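# Place mat cartridge label-up into an empty tray pocket

## Task

Take the cartridge lying on the green mat and set it, label side facing up, into one of the unoccupied pockets of the tray that already holds some cartridges, then open the gripper to release it.

## Robot and tools

Robot: two arms, left_arm and right_arm, each with six revolute joints and a parallel two-finger gripper. Both are mounted on the table. Base origins in the scene frame: left_arm at (-0.050, +0.304, 0) m, quat_wxyz (+0.995, 0, 0, -0.100). right_arm at (-0.009, -0.244, 0) m, quat_wxyz (+1.000, 0, 0, -0.002). The names left and right do not refer to image sides.

Scene frame: the origin sits on the table surface midway between the arms. +x points out across the table, +z points up, and left_arm is on the +y side. Each gripper's fingers extend along its own +z axis and close along its y axis. The reported end_effector_position is the pinch point between the pads, roughly 1 cm short of the fingertips. At long reach it may be somewhat off.

Joint order for every arm, in every row and every per-joint list: waist (joint1), shoulder (joint2), elbow (joint3), wrist pitch (joint4), wrist yaw (joint5), wrist roll (joint6). Ranges in radians: waist -2.618 to 3.054, shoulder 0.000 to 3.142, elbow 0.000 to 3.142, wrist pitch -1.571 to 1.571, wrist yaw -1.571 to 1.571, wrist roll -2.094 to 2.094. The true stops may differ from these by up to 0.036 rad. A target more than 0.036 rad beyond a stated end, and beyond the joint's current angle, makes the call rejected. A target past the real stop is clipped to it, and the result may then print "joint sent to its limit".

A row is one flat list of 14 numbers covering both arms, even if only one arm should move: left_arm's six absolute joint angles (rad) then its opening, then right_arm's six angles then its opening. Opening runs from -1 (closed) to +1 (fully open, pad gap 0.094 m). To keep an arm or joint still, repeat the angles shown in the latest "Joint targets" line.

Tools:
- execute_actions(actions): a list of up to 15 actions. Each action is a table of up to 15 rows, one row per 1/30 s control step. If a table is shorter than 15 rows, its final row is held for the remaining steps. An empty list only returns state and images.
- move(target, speed, blocking): target is one 14-number row of absolute goal angles and openings. All joints travel toward it in step, each covering the same fraction of its path, so the hand follows a curve. speed (0.01 to 2 rad/s, default 0.5) caps the joint that has the longest way to go. A path lasts at least 0.5 s and at most 10 s; if it needs longer, it stops short. Finger openings are applied at the start. The move ignores obstacles and the other arm. With blocking=false you get a result after 0.5 s, and you must use wait or stop before sending more rows or moves. The extra "move:" line gives the outcome (done, off_target, moving, held, fault), limits=held or limits=none, and each arm's joint farthest from its target.
- wait(seconds): 0 to 10 s. The arms keep their last command. It returns early if a running move finishes.
- stop(): brakes the running move; fast moves need more room to stop. The fingers keep moving.
- zoom_image(camera, region): camera is cam_left_wrist or cam_right_wrist. region is [x0, y0, x1, y1] in pixels of that camera's 616x616 image, measured from the top-left corner, at most 504x504.
- read_manual(section): returns only licence text, default "licences".
- finished_scene(scene): pass the current scene number to end it for good. Only call it once the cartridge sits released, label up, in a pocket.

Motion limits: on each step, a joint's target may lead its measured angle by at most 0.202 (waist), 0.258 (shoulder), 0.238 (elbow), 0.573 (wrist pitch) or 0.522 (wrist yaw and roll) rad. If the targets would move the hand more than 70 mm from where it is, they are scaled back. Large moves therefore take several actions, and an unfinished move must be commanded again. "joint command not followed" means the clearance check altered some joint targets.

Result lines: each arm's gripper position (m) and quat_wxyz in the scene frame; Joint positions and Joint velocities per arm (rad, rad/s, then pad gap in m); Joint targets; grip_measured (measured opening on the command scale, each gripper biased by up to about 1 mm). Both camera images follow, cam_left_wrist first.

Gripping: the fingers go where grip_measured would read your number. For a firm hold, command about 0.03 below the grip_measured value seen on the object; a smaller gap holds more lightly. The pads press up to about 50 to 62 N and may spike on first contact. Very thin parts get less force.

Cautions: approach slowly, because faster contact hits harder and aiming far past a surface presses harder. Do not drop, slam or shove objects, and never let anything leave the table. Keep the arms from colliding or pushing on each other. Expect occasional brief tugs on the held part or nudges to loose items, so check the grip. Holding loads heats the motors. MOTOR HOT appears from 75 °C. At 90 °C that arm pauses for 10 s, and at 100 °C it goes limp and falls. Both are reported as OVER-TEMPERATURE FAULT. Avoid long holds under load. Smooth, efficient motion is preferred.

Each tool is called as name(argument=value, ...), one argument or row to a line, values as JSON.

## Session

execute_actions(
  actions=[],
)

Scene clock: 0.00 s.
left_arm: end_effector_position=(+0.2564, -0.0778, +0.0984) grip_measured=+1.000 end_effector_quat_wxyz=(+0.080, +0.840, +0.535, +0.032) | right_arm: end_effector_position=(+0.3361, -0.3617, +0.1298) grip_measured=+1.000 end_effector_quat_wxyz=(+0.076, +0.243, +0.958, +0.128)
Joint names: [waist, shoulder, elbow, wrist pitch, wrist yaw, wrist roll]
Joint positions: left_arm=[-0.714  2.309  2.185 -1.281 -0.05   1.096  0.094] | right_arm=[-0.466  1.825  1.568 -1.22  -0.284  0.041  0.094]
Joint velocities: left_arm=[-0.002 -0.002 -0.007 -0.022  0.022 -0.037  0.   ] | right_arm=[-0.007  0.007  0.012 -0.081 -0.081  0.037  0.   ]
Joint targets: left_arm=[-0.714 2.286 2.199 -1.279 -0.040 1.095] | right_arm=[-0.466 1.818 1.575 -1.221 -0.289 0.040]

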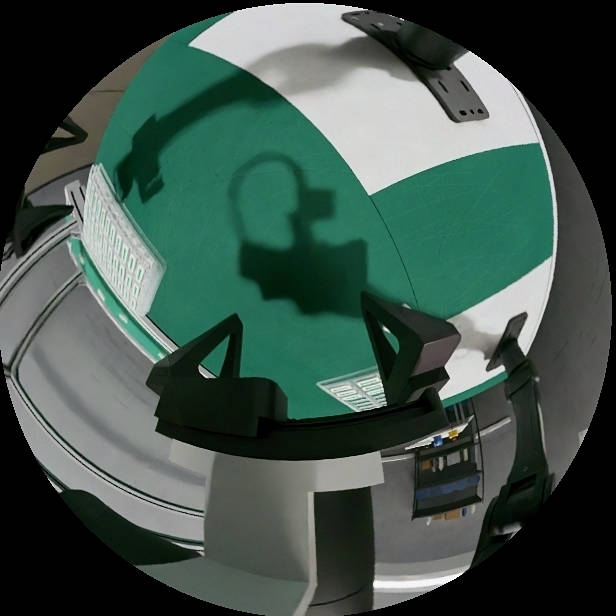

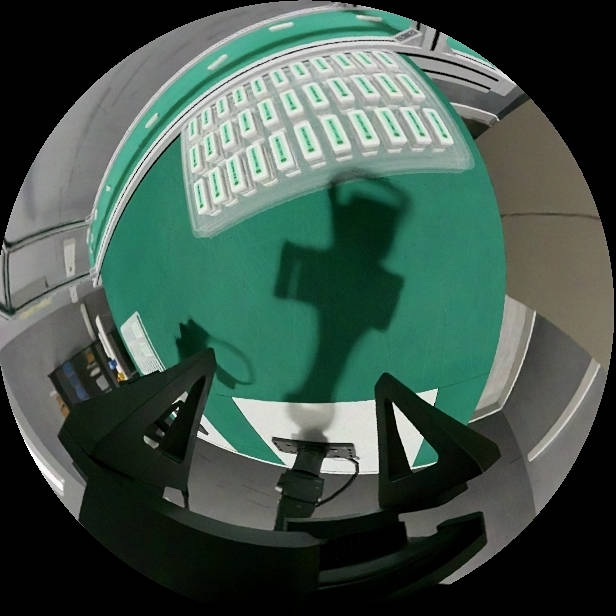

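move(
  target=[0.0,1.6,1.7,-1.57,0,0,1,-0.466,1.818,1.575,-1.221,-0.289,0.04,1],
  speed=1.0,
)

Scene clock: 12.33 s.
left_arm: end_effector_position=(+0.2385, +0.2477, +0.2158) grip_measured=+1.000 end_effector_quat_wxyz=(+0.044, +0.104, +0.994, +0.002) | right_arm: end_effector_position=(+0.3361, -0.3617, +0.1298) grip_measured=+1.000 end_effector_quat_wxyz=(+0.076, +0.243, +0.958, +0.128)
Joint names: [waist, shoulder, elbow, wrist pitch, wrist yaw, wrist roll]
Joint positions: left_arm=[-0.001  1.62   1.707 -1.57  -0.012  0.007  0.094] | right_arm=[-0.466  1.825  1.568 -1.22  -0.284  0.041  0.094]
Joint velocities: left_arm=[-0.032  0.002 -0.002 -0.007 -0.022  0.022  0.   ] | right_arm=[ 0.007 -0.007 -0.007  0.051 -0.007  0.022  0.   ]
Joint targets: left_arm=[0.000 1.600 1.700 -1.570 -0.000 -0.000] | right_arm=[-0.466 1.818 1.575 -1.221 -0.289 0.040]
move: done; limits=none; left_arm: farthest joint: the shoulder, 0.020 radians from its target (0.709 radians at the start); right_arm: farthest joint: the shoulder, 0.007 radians from its target (0.007 radians at the start)

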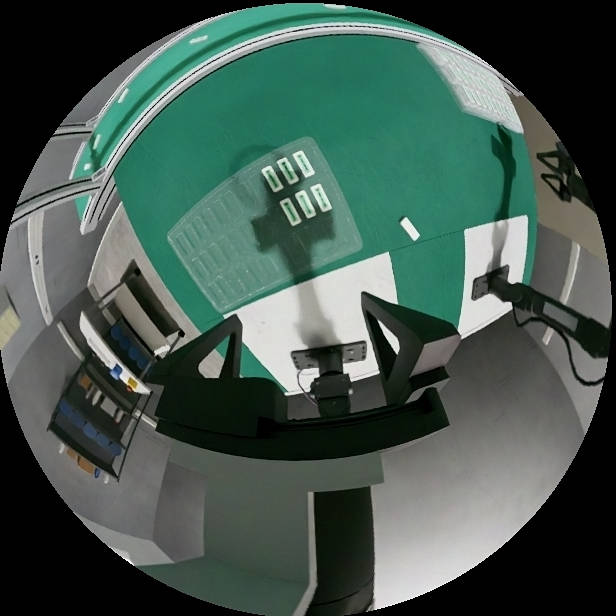

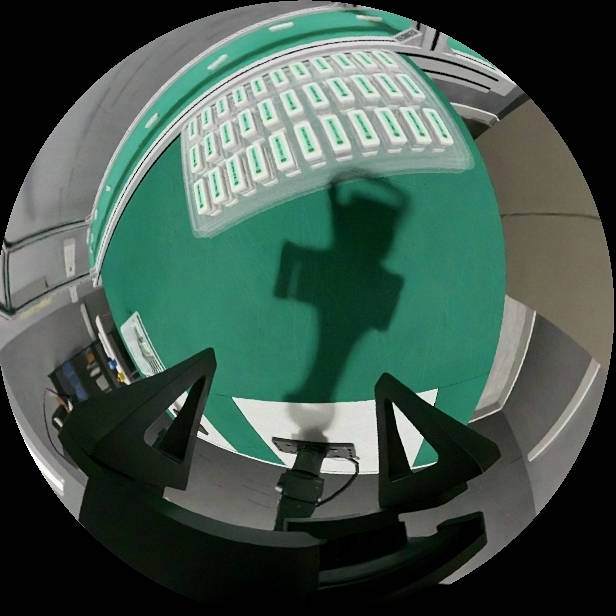

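zoom_image(
  camera="cam_left_wrist",
  region=[150,120,450,330],
)

zoom_image(
  camera="cam_left_wrist",
  region=[380,200,440,260],
)

Region (150, 120, 450, 330) of cam_left_wrist's 616x616 image, scaled by 1.680, with more detail than that image has; it fills the top 353 rows of this view, and the rest is white.

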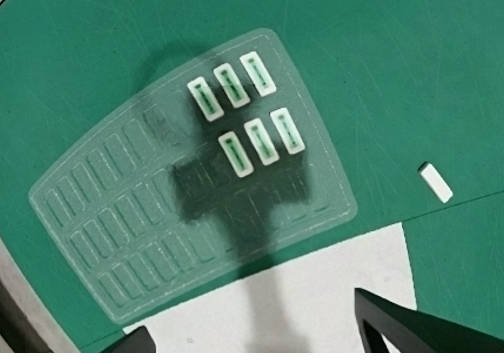

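Region (380, 200, 440, 260) of cam_left_wrist's 616x616 image, scaled by 8.400, with more detail than that image has.

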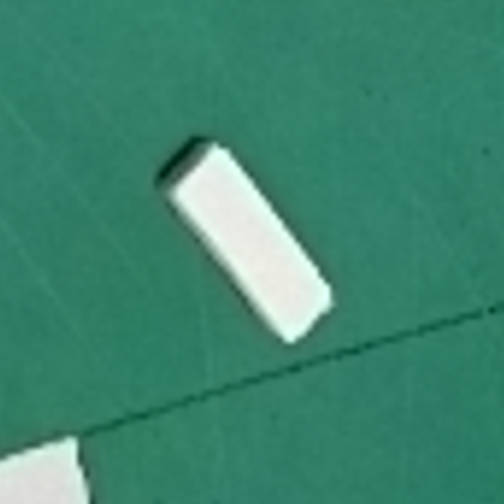

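move(
  target=[-0.585,1.6,1.318,-1.276,0,-0.785,1,-0.466,1.818,1.575,-1.221,-0.289,0.04,1],
  speed=1.0,
)

Scene clock: 24.90 s.
left_arm: end_effector_position=(+0.1489, +0.1063, +0.1194) grip_measured=+1.000 end_effector_quat_wxyz=(-0.008, +0.003, +1.000, +0.006) | right_arm: end_effector_position=(+0.3361, -0.3617, +0.1298) grip_measured=+1.000 end_effector_quat_wxyz=(+0.076, +0.243, +0.958, +0.128)
Joint names: [waist, shoulder, elbow, wrist pitch, wrist yaw, wrist roll]
Joint positions: left_arm=[-0.584  1.62   1.323 -1.292  0.002 -0.778  0.094] | right_arm=[-0.466  1.825  1.568 -1.22  -0.284  0.041  0.094]
Joint velocities: left_arm=[-0.007  0.017  0.007 -0.007 -0.037 -0.022  0.   ] | right_arm=[-0.017 -0.002  0.017 -0.037 -0.022 -0.037  0.   ]
Joint targets: left_arm=[-0.585 1.600 1.318 -1.276 0.000 -0.785] | right_arm=[-0.466 1.818 1.575 -1.221 -0.289 0.040]
move: done; limits=none; left_arm: farthest joint: the shoulder, 0.020 radians from its target (0.020 radians at the start); right_arm: farthest joint: the shoulder, 0.007 radians from its target (0.007 radians at the start)

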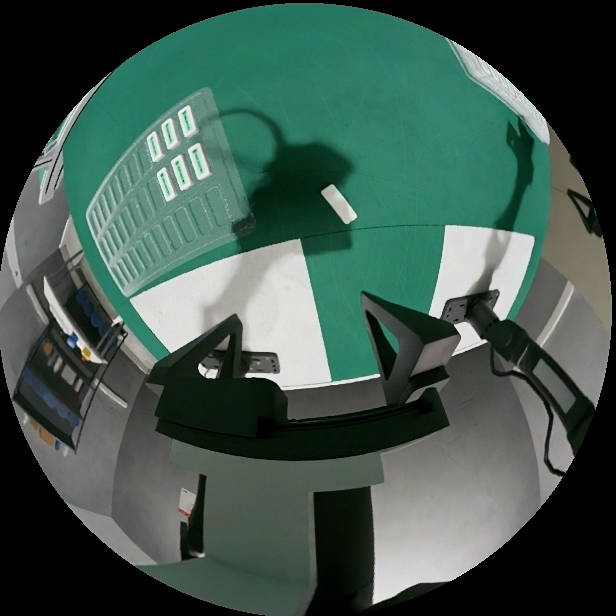

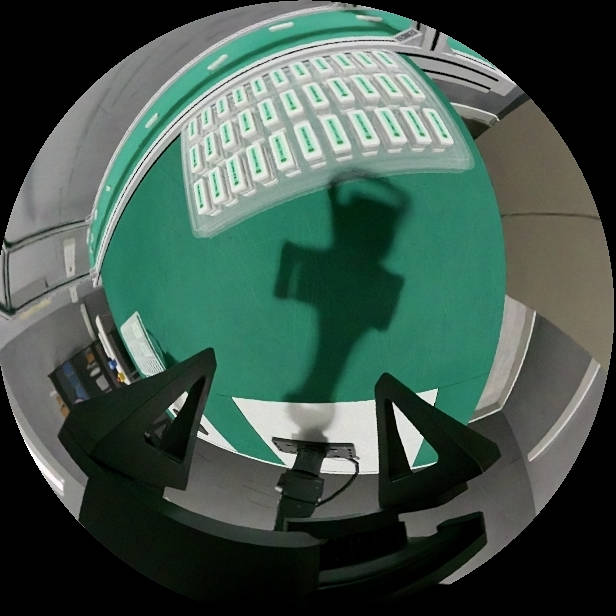

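zoom_image(
  camera="cam_left_wrist",
  region=[300,165,380,245],
)

zoom_image(
  camera="cam_right_wrist",
  region=[180,60,480,240],
)

Region (300, 165, 380, 245) of cam_left_wrist's 616x616 image, scaled by 6.300, with more detail than that image has.

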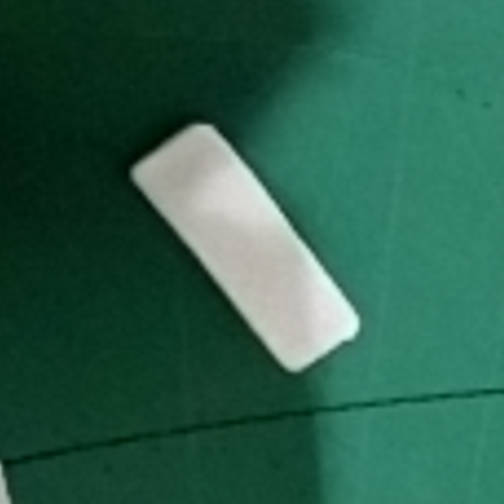

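Region (180, 60, 480, 240) of cam_right_wrist's 616x616 image, scaled by 1.680, with more detail than that image has; it fills the top 302 rows of this view, and the rest is white.

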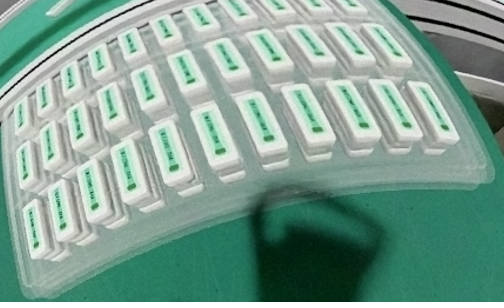

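move(
  target=[-1.296,0.499,1.025,-0.526,0,0,1,0.939,1.905,1.6,-1.255,0,-1.135,1],
  speed=1.0,
)

Scene clock: 45.20 s.
left_arm: end_effector_position=(-0.0313, +0.0846, +0.4146) grip_measured=+1.000 end_effector_quat_wxyz=(+0.511, +0.485, +0.528, -0.474) | right_arm: end_effector_position=(+0.2004, +0.0486, +0.1021) grip_measured=+1.000 end_effector_quat_wxyz=(-0.010, +0.860, -0.511, -0.002)
Joint names: [waist, shoulder, elbow, wrist pitch, wrist yaw, wrist roll]
Joint positions: left_arm=[-1.289  0.508  1.033 -0.553  0.002 -0.005  0.094] | right_arm=[ 0.946  1.891  1.577 -1.236 -0.006 -1.127  0.094]
Joint velocities: left_arm=[-0.007  0.027 -0.022 -0.081 -0.007  0.022  0.   ] | right_arm=[-0.007  0.002  0.002  0.066  0.022  0.022  0.   ]
Joint targets: left_arm=[-1.296 0.499 1.025 -0.526 -0.000 0.000] | right_arm=[0.939 1.905 1.600 -1.255 -0.000 -1.135]
move: off_target (left_arm, right_arm); limits=none; left_arm: farthest joint: the wrist pitch, 0.027 radians from its target (0.766 radians at the start); right_arm: farthest joint: the elbow, 0.023 radians from its target (0.032 radians at the start)

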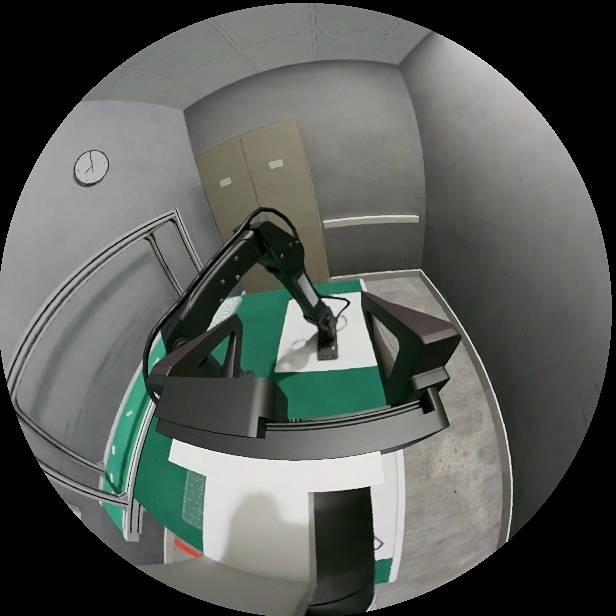

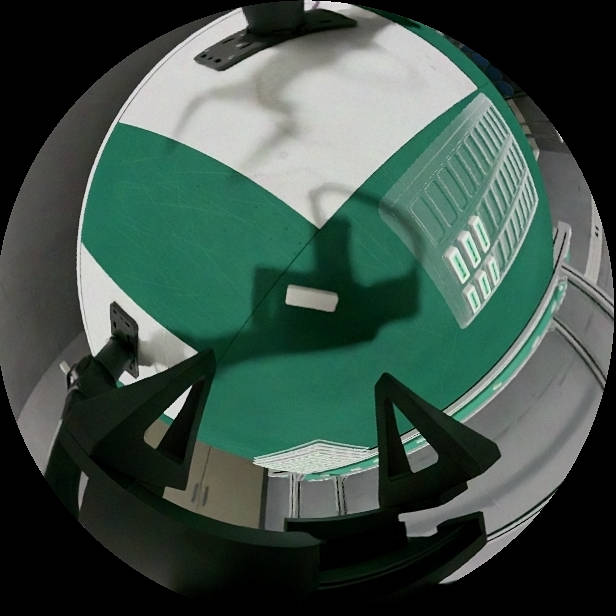

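move(
  target=[-1.296,0.499,1.025,-0.526,0,0,1,0.939,1.96,1.414,-1.035,0,-1.135,1],
  speed=0.4,
)

zoom_image(
  camera="cam_right_wrist",
  region=[180,250,420,430],
)

Scene clock: 49.00 s.
left_arm: end_effector_position=(-0.0313, +0.0846, +0.4147) grip_measured=+1.000 end_effector_quat_wxyz=(+0.511, +0.485, +0.528, -0.474) | right_arm: end_effector_position=(+0.1994, +0.0469, +0.0423) grip_measured=+1.000 end_effector_quat_wxyz=(+0.004, +0.860, -0.511, -0.003)
Joint names: [waist, shoulder, elbow, wrist pitch, wrist yaw, wrist roll]
Joint positions: left_arm=[-1.289  0.508  1.033 -0.553  0.002 -0.004  0.094] | right_arm=[ 0.946  1.953  1.42  -1.046 -0.006 -1.127  0.094]
Joint velocities: left_arm=[ 0.007  0.007  0.002  0.007 -0.037  0.007  0.   ] | right_arm=[-0.007 -0.022 -0.002  0.051 -0.051 -0.066  0.   ]
Joint targets: left_arm=[-1.296 0.499 1.025 -0.526 -0.000 -0.000] | right_arm=[0.939 1.960 1.414 -1.035 0.000 -1.135]
move: off_target (left_arm); limits=none; left_arm: farthest joint: the wrist pitch, 0.027 radians from its target (0.027 radians at the start); right_arm: farthest joint: the wrist pitch, 0.011 radians from its target (0.201 radians at the start)

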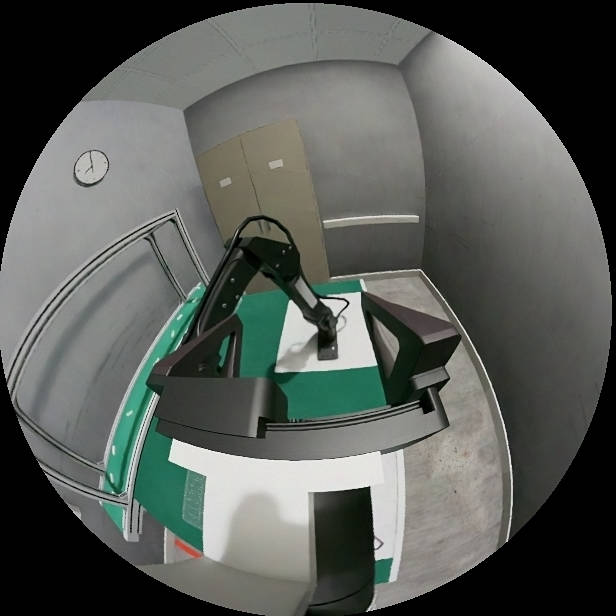

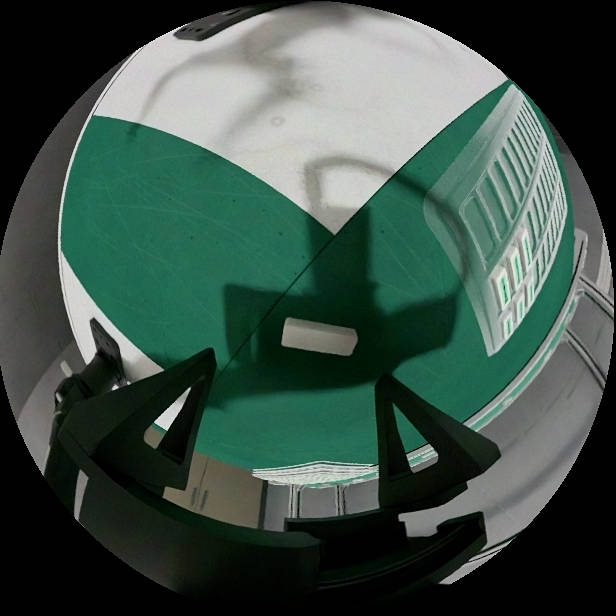

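Region (180, 250, 420, 430) of cam_right_wrist's 616x616 image, scaled by 2.100, with more detail than that image has; it fills the top 378 rows of this view, and the rest is white.

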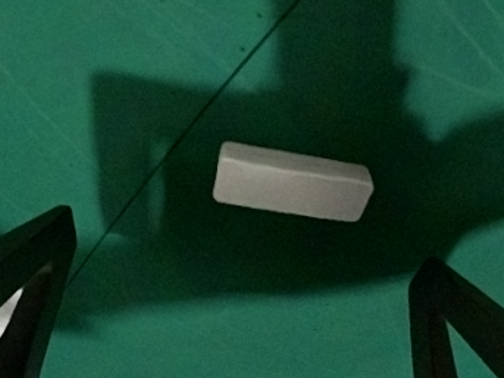

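move(
  target=[-1.296,0.499,1.025,-0.526,0,0,1,0.927,2.014,1.403,-0.96,0,-1.145,1],
  speed=0.2,
)

Scene clock: 54.03 s.
left_arm: end_effector_position=(-0.0313, +0.0846, +0.4146) grip_measured=+1.000 end_effector_quat_wxyz=(+0.511, +0.486, +0.528, -0.474) | right_arm: end_effector_position=(+0.2106, +0.0542, +0.0239) grip_measured=+1.000 end_effector_quat_wxyz=(-0.006, +0.859, -0.512, -0.002)
Joint names: [waist, shoulder, elbow, wrist pitch, wrist yaw, wrist roll]
Joint positions: left_arm=[-1.289  0.508  1.033 -0.553  0.002 -0.004  0.094] | right_arm=[ 0.934  2.002  1.414 -0.971 -0.005 -1.137  0.094]
Joint velocities: left_arm=[-0.002 -0.027 -0.002  0.007 -0.007 -0.007  0.   ] | right_arm=[-0.002  0.002 -0.017 -0.022 -0.037 -0.022  0.   ]
Joint targets: left_arm=[-1.296 0.499 1.025 -0.526 0.000 -0.000] | right_arm=[0.927 2.014 1.403 -0.960 -0.000 -1.145]
move: off_target (left_arm); limits=none; left_arm: farthest joint: the wrist pitch, 0.027 radians from its target (0.027 radians at the start); right_arm: farthest joint: the shoulder, 0.012 radians from its target (0.061 radians at the start)

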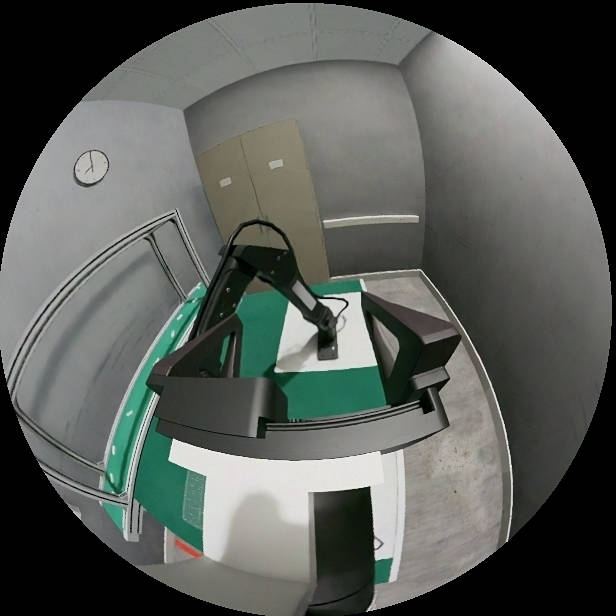

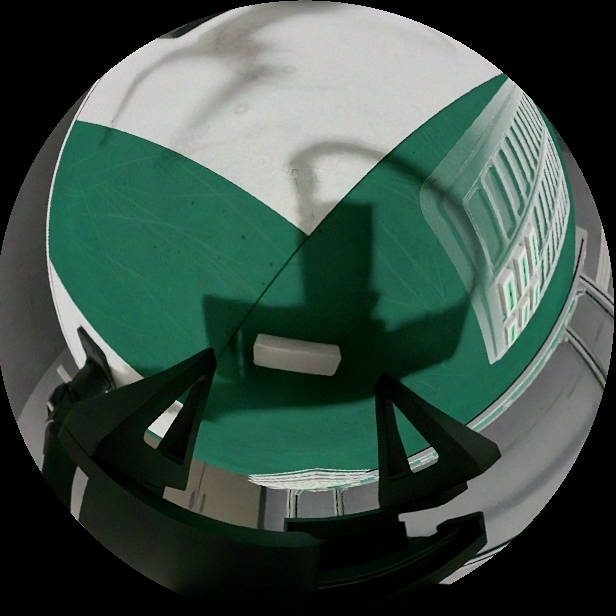

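zoom_image(
  camera="cam_right_wrist",
  region=[190,300,410,430],
)

Region (190, 300, 410, 430) of cam_right_wrist's 616x616 image, scaled by 2.291, with more detail than that image has; it fills the top 298 rows of this view, and the rest is white.

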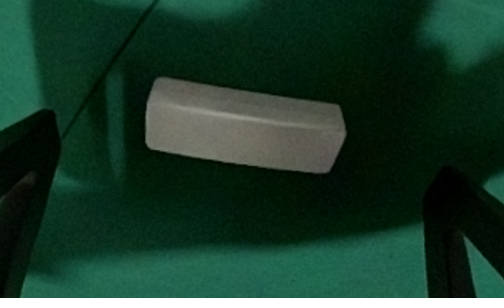

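move(
  target=[-1.296,0.499,1.025,-0.526,0,0,1,0.956,2.036,1.398,-0.94,0,-1.12,0.4],
  speed=0.15,
)

zoom_image(
  camera="cam_right_wrist",
  region=[190,300,410,450],
)

Scene clock: 60.07 s.
left_arm: end_effector_position=(-0.0313, +0.0846, +0.4147) grip_measured=+1.000 end_effector_quat_wxyz=(+0.511, +0.485, +0.528, -0.474) | right_arm: end_effector_position=(+0.2074, +0.0600, +0.0162) grip_measured=+0.402 end_effector_quat_wxyz=(-0.005, +0.861, -0.509, -0.002)
Joint names: [waist, shoulder, elbow, wrist pitch, wrist yaw, wrist roll]
Joint positions: left_arm=[-1.289  0.508  1.033 -0.553  0.002 -0.004  0.094] | right_arm=[ 0.95   2.024  1.414 -0.951 -0.005 -1.128  0.066]
Joint velocities: left_arm=[-0.042 -0.007 -0.007 -0.066 -0.037  0.007  0.   ] | right_arm=[-0.012  0.002 -0.012  0.007  0.037 -0.007 -0.001]
Joint targets: left_arm=[-1.296 0.499 1.025 -0.526 -0.000 -0.000] | right_arm=[0.956 2.036 1.398 -0.940 -0.000 -1.120]
move: off_target (left_arm); limits=none; left_arm: farthest joint: the wrist pitch, 0.027 radians from its target (0.027 radians at the start); right_arm: farthest joint: the elbow, 0.016 radians from its target (0.016 radians at the start)

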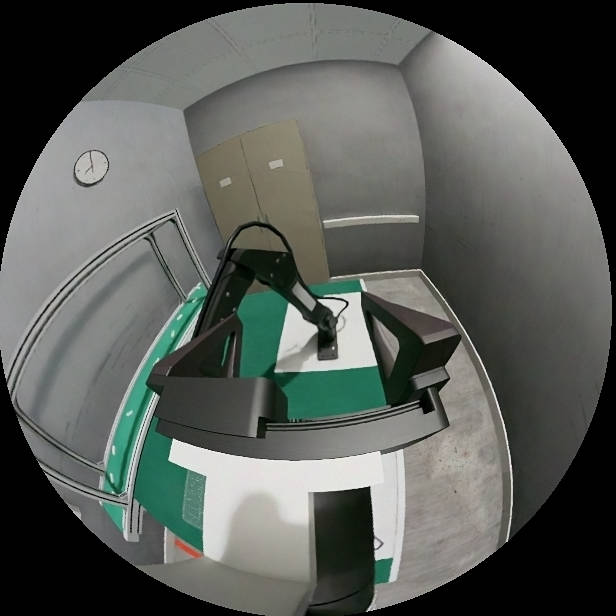

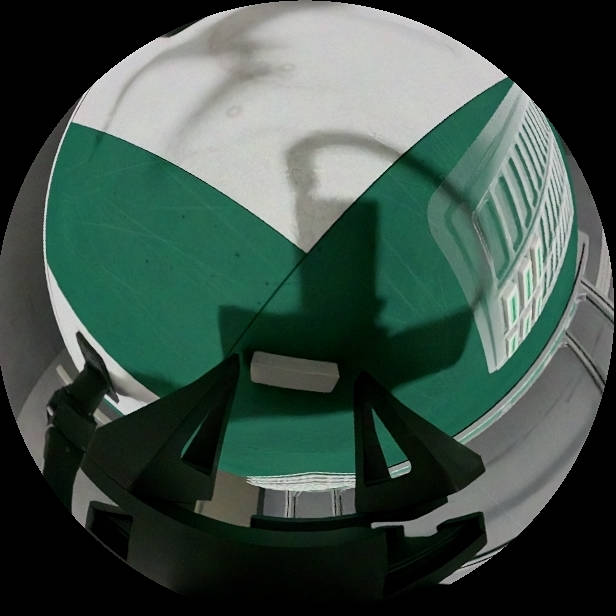

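Region (190, 300, 410, 450) of cam_right_wrist's 616x616 image, scaled by 2.291, with more detail than that image has; it fills the top 344 rows of this view, and the rest is white.

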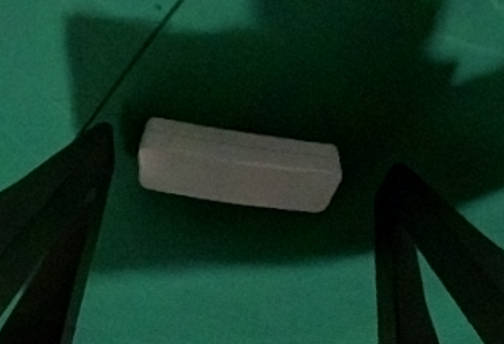

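execute_actions(
  actions=[
    [[-1.296,0.499,1.025,-0.526,0,0,1,0.96,2.038,1.388,-0.935,0,-1.12,0.3]],
    [[-1.296,0.499,1.025,-0.526,0,0,1,0.96,2.038,1.388,-0.935,0,-1.12,0.2],[-1.296,0.499,1.025,-0.526,0,0,1,0.96,2.038,1.388,-0.935,0,-1.12,0.16],[-1.296,0.499,1.025,-0.526,0,0,1,0.96,2.038,1.388,-0.935,0,-1.12,0.13],[-1.296,0.499,1.025,-0.526,0,0,1,0.96,2.038,1.388,-0.935,0,-1.12,0.1],[-1.296,0.499,1.025,-0.526,0,0,1,0.96,2.038,1.388,-0.935,0,-1.12,0.07],[-1.296,0.499,1.025,-0.526,0,0,1,0.96,2.038,1.388,-0.935,0,-1.12,0.04],[-1.296,0.499,1.025,-0.526,0,0,1,0.96,2.038,1.388,-0.935,0,-1.12,0.01],[-1.296,0.499,1.025,-0.526,0,0,1,0.96,2.038,1.388,-0.935,0,-1.12,-0.02]],
  ],
)

zoom_image(
  camera="cam_right_wrist",
  region=[190,300,410,450],
)

Scene clock: 65.17 s.
left_arm: end_effector_position=(-0.0313, +0.0846, +0.4147) grip_measured=+1.000 end_effector_quat_wxyz=(+0.511, +0.485, +0.528, -0.474) | right_arm: end_effector_position=(+0.2052, +0.0569, +0.0125) grip_measured=-0.008 end_effector_quat_wxyz=(-0.000, +0.861, -0.509, -0.003)
Joint names: [waist, shoulder, elbow, wrist pitch, wrist yaw, wrist roll]
Joint positions: left_arm=[-1.289  0.508  1.033 -0.553  0.002 -0.004  0.094] | right_arm=[ 0.95   2.024  1.398 -0.945 -0.005 -1.128  0.047]
Joint velocities: left_arm=[-0.002  0.002 -0.002  0.007 -0.007 -0.022  0.   ] | right_arm=[ 0.007 -0.002  0.002 -0.007  0.007 -0.007 -0.   ]
Joint targets: left_arm=[-1.296 0.499 1.025 -0.526 0.000 0.000] | right_arm=[0.960 2.038 1.388 -0.935 -0.000 -1.120]

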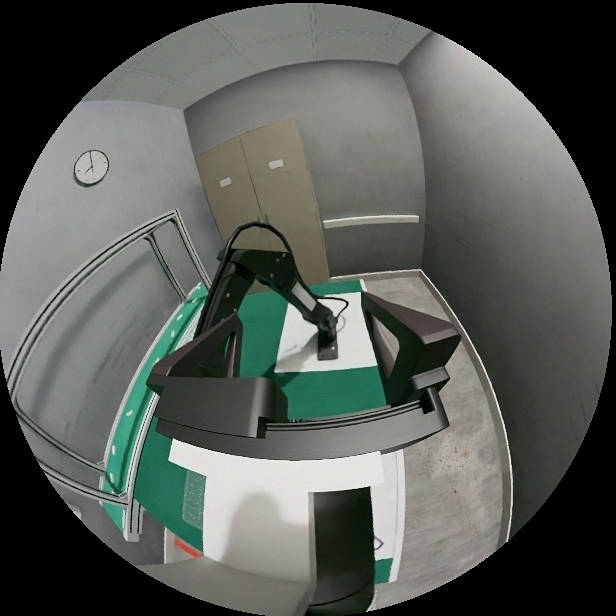

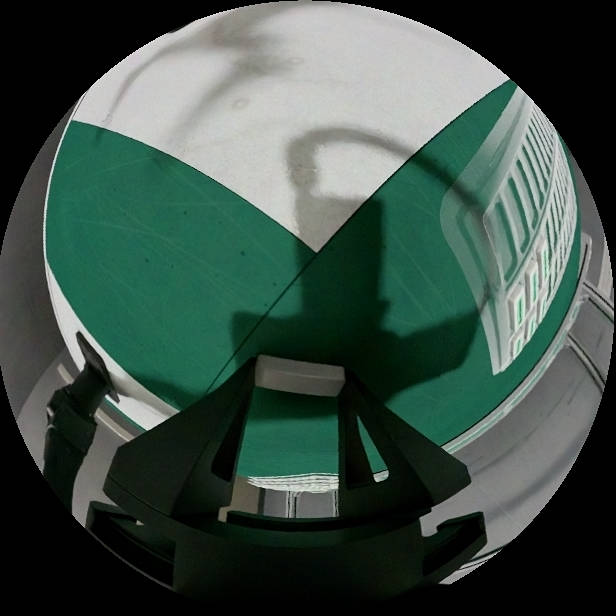

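Region (190, 300, 410, 450) of cam_right_wrist's 616x616 image, scaled by 2.291, with more detail than that image has; it fills the top 344 rows of this view, and the rest is white.

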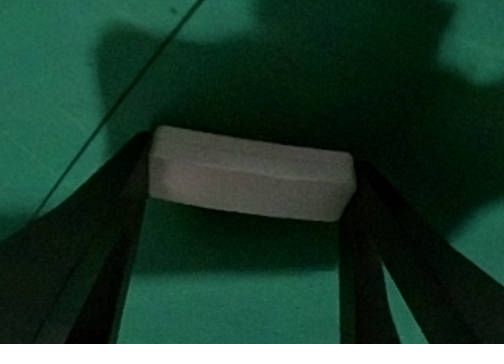

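move(
  target=[-1.296,0.499,1.025,-0.5,0,0,1,1.15,0.6,1.05,-0.55,0,-1.5,-0.045],
  speed=1.0,
)

move(
  target=[-1.303,0.499,1.025,-0.5,0,0,0.0,1.656,0.55,1.03,-0.47,0,-1.579,-0.045],
  speed=0.7,
)

Scene clock: 71.63 s.
left_arm: end_effector_position=(-0.0313, +0.0845, +0.4212) grip_measured=+1.000 end_effector_quat_wxyz=(+0.518, +0.479, +0.521, -0.481) | right_arm: end_effector_position=(+0.0923, -0.0196, +0.4022) grip_measured=-0.025 end_effector_quat_wxyz=(-0.656, +0.722, -0.186, +0.116)
Joint names: [waist, shoulder, elbow, wrist pitch, wrist yaw, wrist roll]
Joint positions: left_arm=[-1.289  0.508  1.033 -0.527  0.002 -0.004  0.094] | right_arm=[ 1.142  0.612  1.058 -0.56  -0.005 -1.495  0.046]
Joint velocities: left_arm=[-0.002 -0.017  0.012 -0.037  0.051  0.022  0.   ] | right_arm=[-0.002  0.007  0.002 -0.081  0.037  0.007 -0.   ]
Joint targets: left_arm=[-1.296 0.499 1.025 -0.500 0.000 -0.000] | right_arm=[1.150 0.600 1.050 -0.550 -0.000 -1.500]
move: off_target (left_arm); limits=none; left_arm: farthest joint: the wrist pitch, 0.027 radians from its target (0.053 radians at the start); right_arm: farthest joint: the shoulder, 0.012 radians from its target (1.424 radians at the start)

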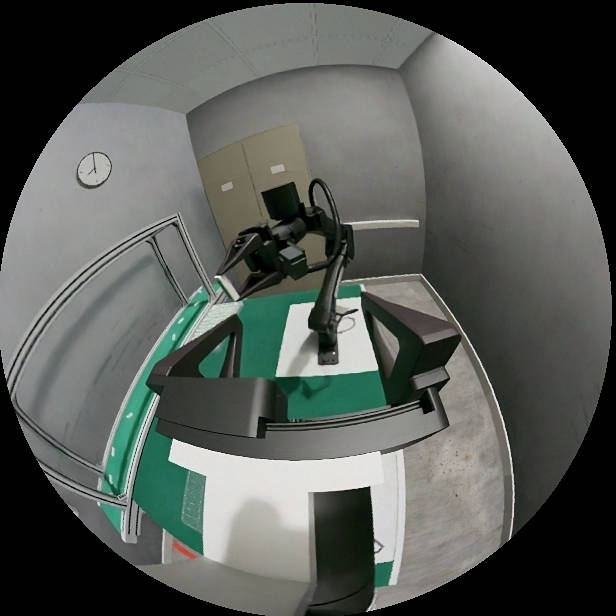

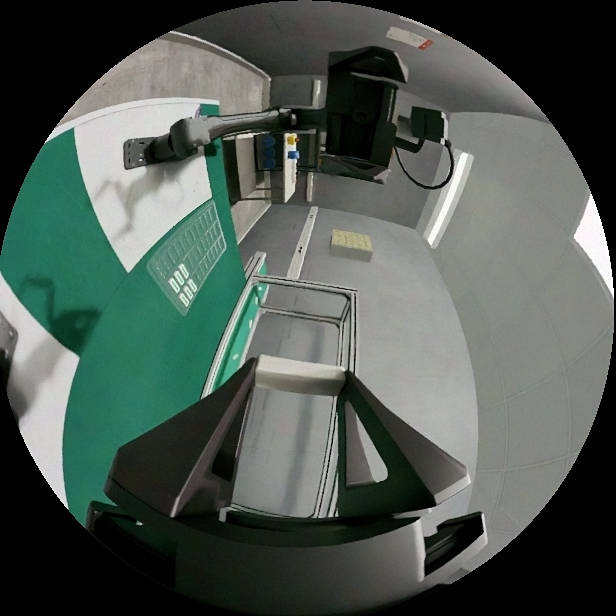

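Scene clock: 72.97 s.
left_arm: end_effector_position=(-0.0328, +0.0843, +0.4212) grip_measured=+0.003 end_effector_quat_wxyz=(+0.516, +0.481, +0.519, -0.482) | right_arm: end_effector_position=(-0.0280, -0.0054, +0.4221) grip_measured=-0.025 end_effector_quat_wxyz=(+0.701, -0.712, -0.028, +0.025)
Joint names: [waist, shoulder, elbow, wrist pitch, wrist yaw, wrist roll]
Joint positions: left_arm=[-1.296  0.508  1.033 -0.527  0.002 -0.004  0.047] | right_arm=[ 1.648  0.575  1.042 -0.482 -0.002 -1.574  0.046]
Joint velocities: left_arm=[-0.022 -0.012 -0.002  0.066  0.051  0.007 -0.001] | right_arm=[ 0.002  0.002 -0.012 -0.037 -0.081 -0.081  0.001]
Joint targets: left_arm=[-1.303 0.499 1.025 -0.500 0.000 0.000] | right_arm=[1.656 0.550 1.030 -0.470 0.000 -1.579]
move: off_target (left_arm, right_arm); limits=none; left_arm: farthest joint: the wrist pitch, 0.027 radians from its target (0.027 radians at the start); right_arm: farthest joint: the shoulder, 0.025 radians from its target (0.062 radians at the start)

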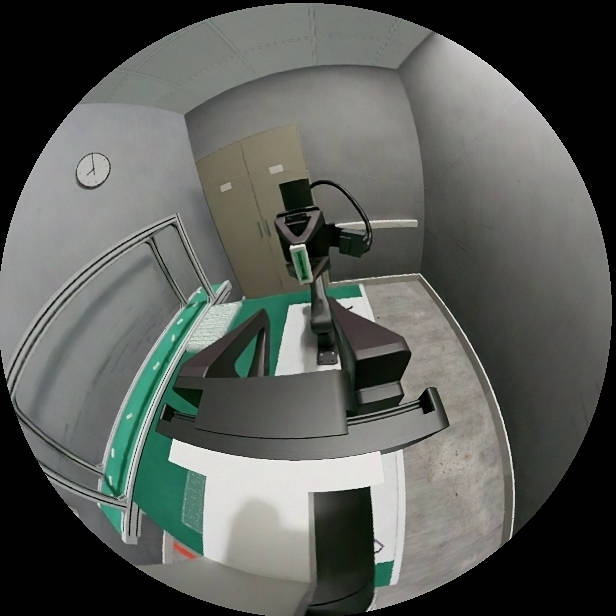

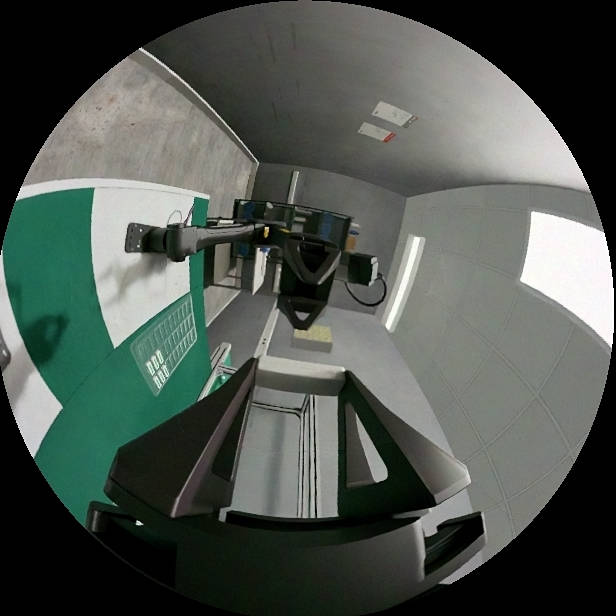

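move(
  target=[-1.303,0.681,1.007,-0.307,0,0,0.0,1.656,0.55,1.03,-0.46,0,-1.579,-0.05],
  speed=0.3,
)

zoom_image(
  camera="cam_left_wrist",
  region=[230,220,380,370],
)

zoom_image(
  camera="cam_right_wrist",
  region=[200,240,400,440],
)

Scene clock: 77.50 s.
left_arm: end_effector_position=(-0.0288, +0.0309, +0.4217) grip_measured=+0.003 end_effector_quat_wxyz=(+0.517, +0.480, +0.518, -0.484) | right_arm: end_effector_position=(-0.0280, -0.0054, +0.4247) grip_measured=-0.025 end_effector_quat_wxyz=(+0.705, -0.708, -0.028, +0.025)
Joint names: [waist, shoulder, elbow, wrist pitch, wrist yaw, wrist roll]
Joint positions: left_arm=[-1.296  0.673  1.011 -0.334  0.002 -0.004  0.047] | right_arm=[ 1.648  0.575  1.042 -0.472 -0.002 -1.575  0.046]
Joint velocities: left_arm=[-0.012  0.002 -0.022  0.051  0.022  0.022  0.   ] | right_arm=[ 0.002 -0.007 -0.012  0.007 -0.051 -0.007  0.001]
Joint targets: left_arm=[-1.303 0.681 1.007 -0.307 -0.000 -0.000] | right_arm=[1.656 0.550 1.030 -0.460 0.000 -1.579]
move: off_target (left_arm, right_arm); limits=none; left_arm: farthest joint: the wrist pitch, 0.027 radians from its target (0.220 radians at the start); right_arm: farthest joint: the shoulder, 0.025 radians from its target (0.025 radians at the start)

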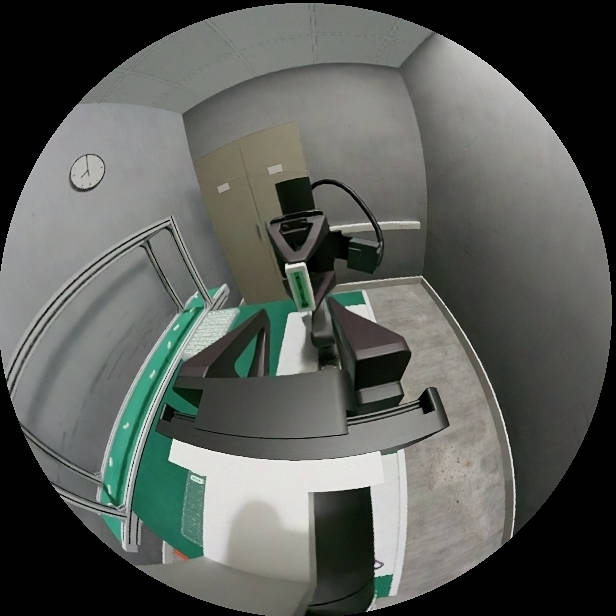

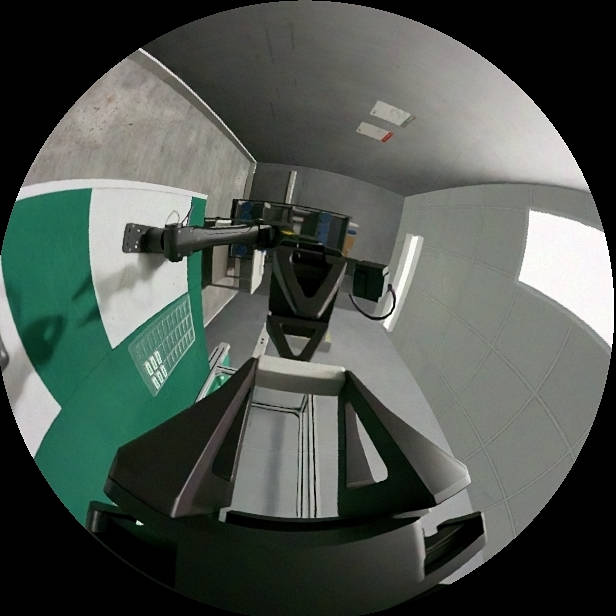

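Region (230, 220, 380, 370) of cam_left_wrist's 616x616 image, scaled by 3.360, with more detail than that image has.

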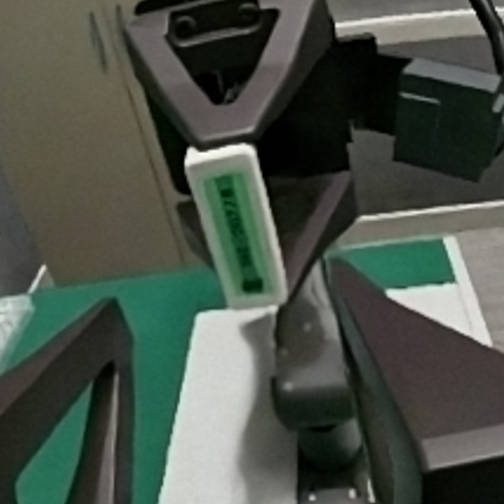

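Region (200, 240, 400, 440) of cam_right_wrist's 616x616 image, scaled by 2.520, with more detail than that image has.

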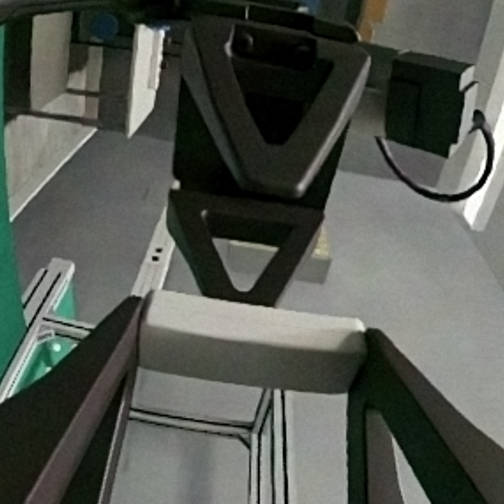

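move(
  target=[-1.315,0.736,1.038,-0.275,0,0,-0.3,1.656,0.55,1.03,-0.46,0,-1.579,-0.05],
  speed=0.15,
)

zoom_image(
  camera="cam_left_wrist",
  region=[230,220,380,370],
)

zoom_image(
  camera="cam_right_wrist",
  region=[200,240,400,440],
)

Scene clock: 83.10 s.
left_arm: end_effector_position=(-0.0311, +0.0145, +0.4156) grip_measured=-0.297 end_effector_quat_wxyz=(+0.509, +0.488, +0.521, -0.481) | right_arm: end_effector_position=(-0.0280, -0.0054, +0.4247) grip_measured=-0.025 end_effector_quat_wxyz=(+0.705, -0.708, -0.028, +0.025)
Joint names: [waist, shoulder, elbow, wrist pitch, wrist yaw, wrist roll]
Joint positions: left_arm=[-1.308  0.727  1.011 -0.302  0.002 -0.004  0.033] | right_arm=[ 1.648  0.575  1.042 -0.472 -0.002 -1.575  0.046]
Joint velocities: left_arm=[ 0.012  0.022  0.002  0.022 -0.007 -0.037  0.   ] | right_arm=[-0.007  0.012 -0.012  0.066 -0.066 -0.022 -0.002]
Joint targets: left_arm=[-1.315 0.736 1.038 -0.275 -0.000 -0.000] | right_arm=[1.656 0.550 1.030 -0.460 -0.000 -1.579]
move: off_target (left_arm, right_arm); limits=none; left_arm: farthest joint: the elbow, 0.027 radians from its target (0.027 radians at the start); right_arm: farthest joint: the shoulder, 0.025 radians from its target (0.025 radians at the start)

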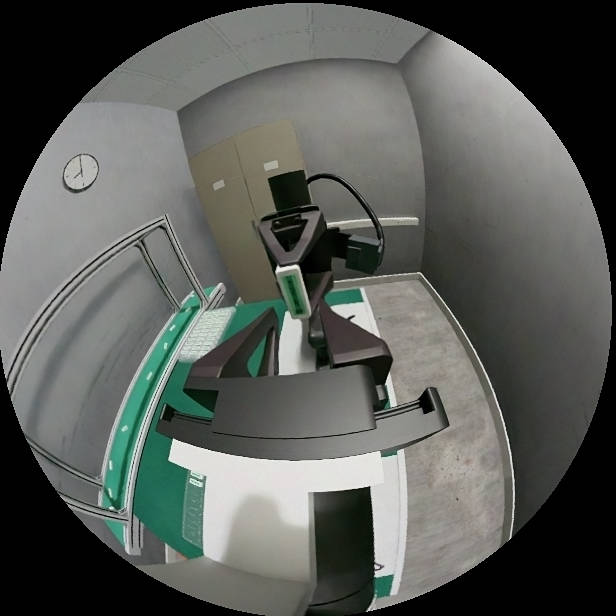

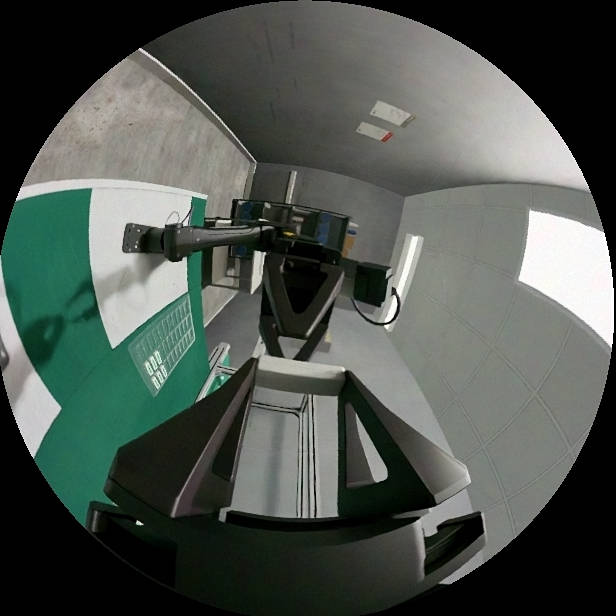

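Region (230, 220, 380, 370) of cam_left_wrist's 616x616 image, scaled by 3.360, with more detail than that image has.

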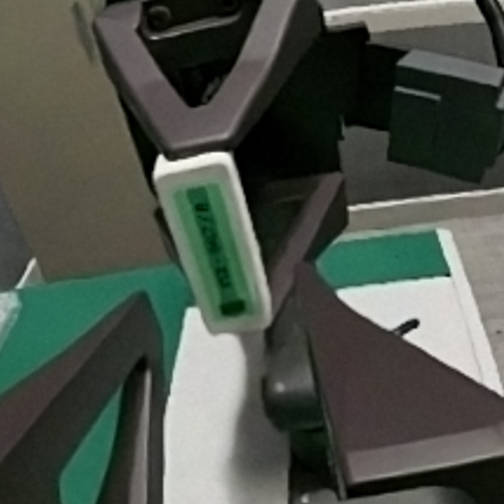

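Region (200, 240, 400, 440) of cam_right_wrist's 616x616 image, scaled by 2.520, with more detail than that image has.

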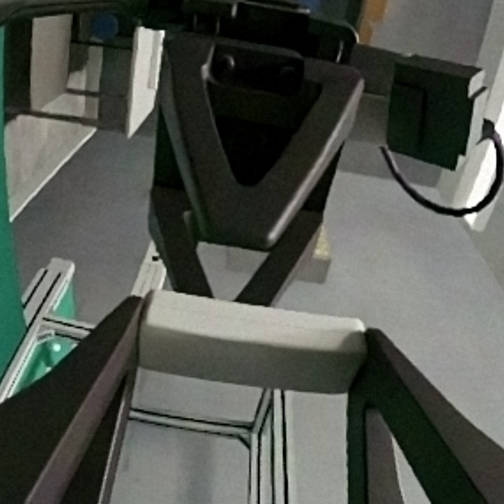

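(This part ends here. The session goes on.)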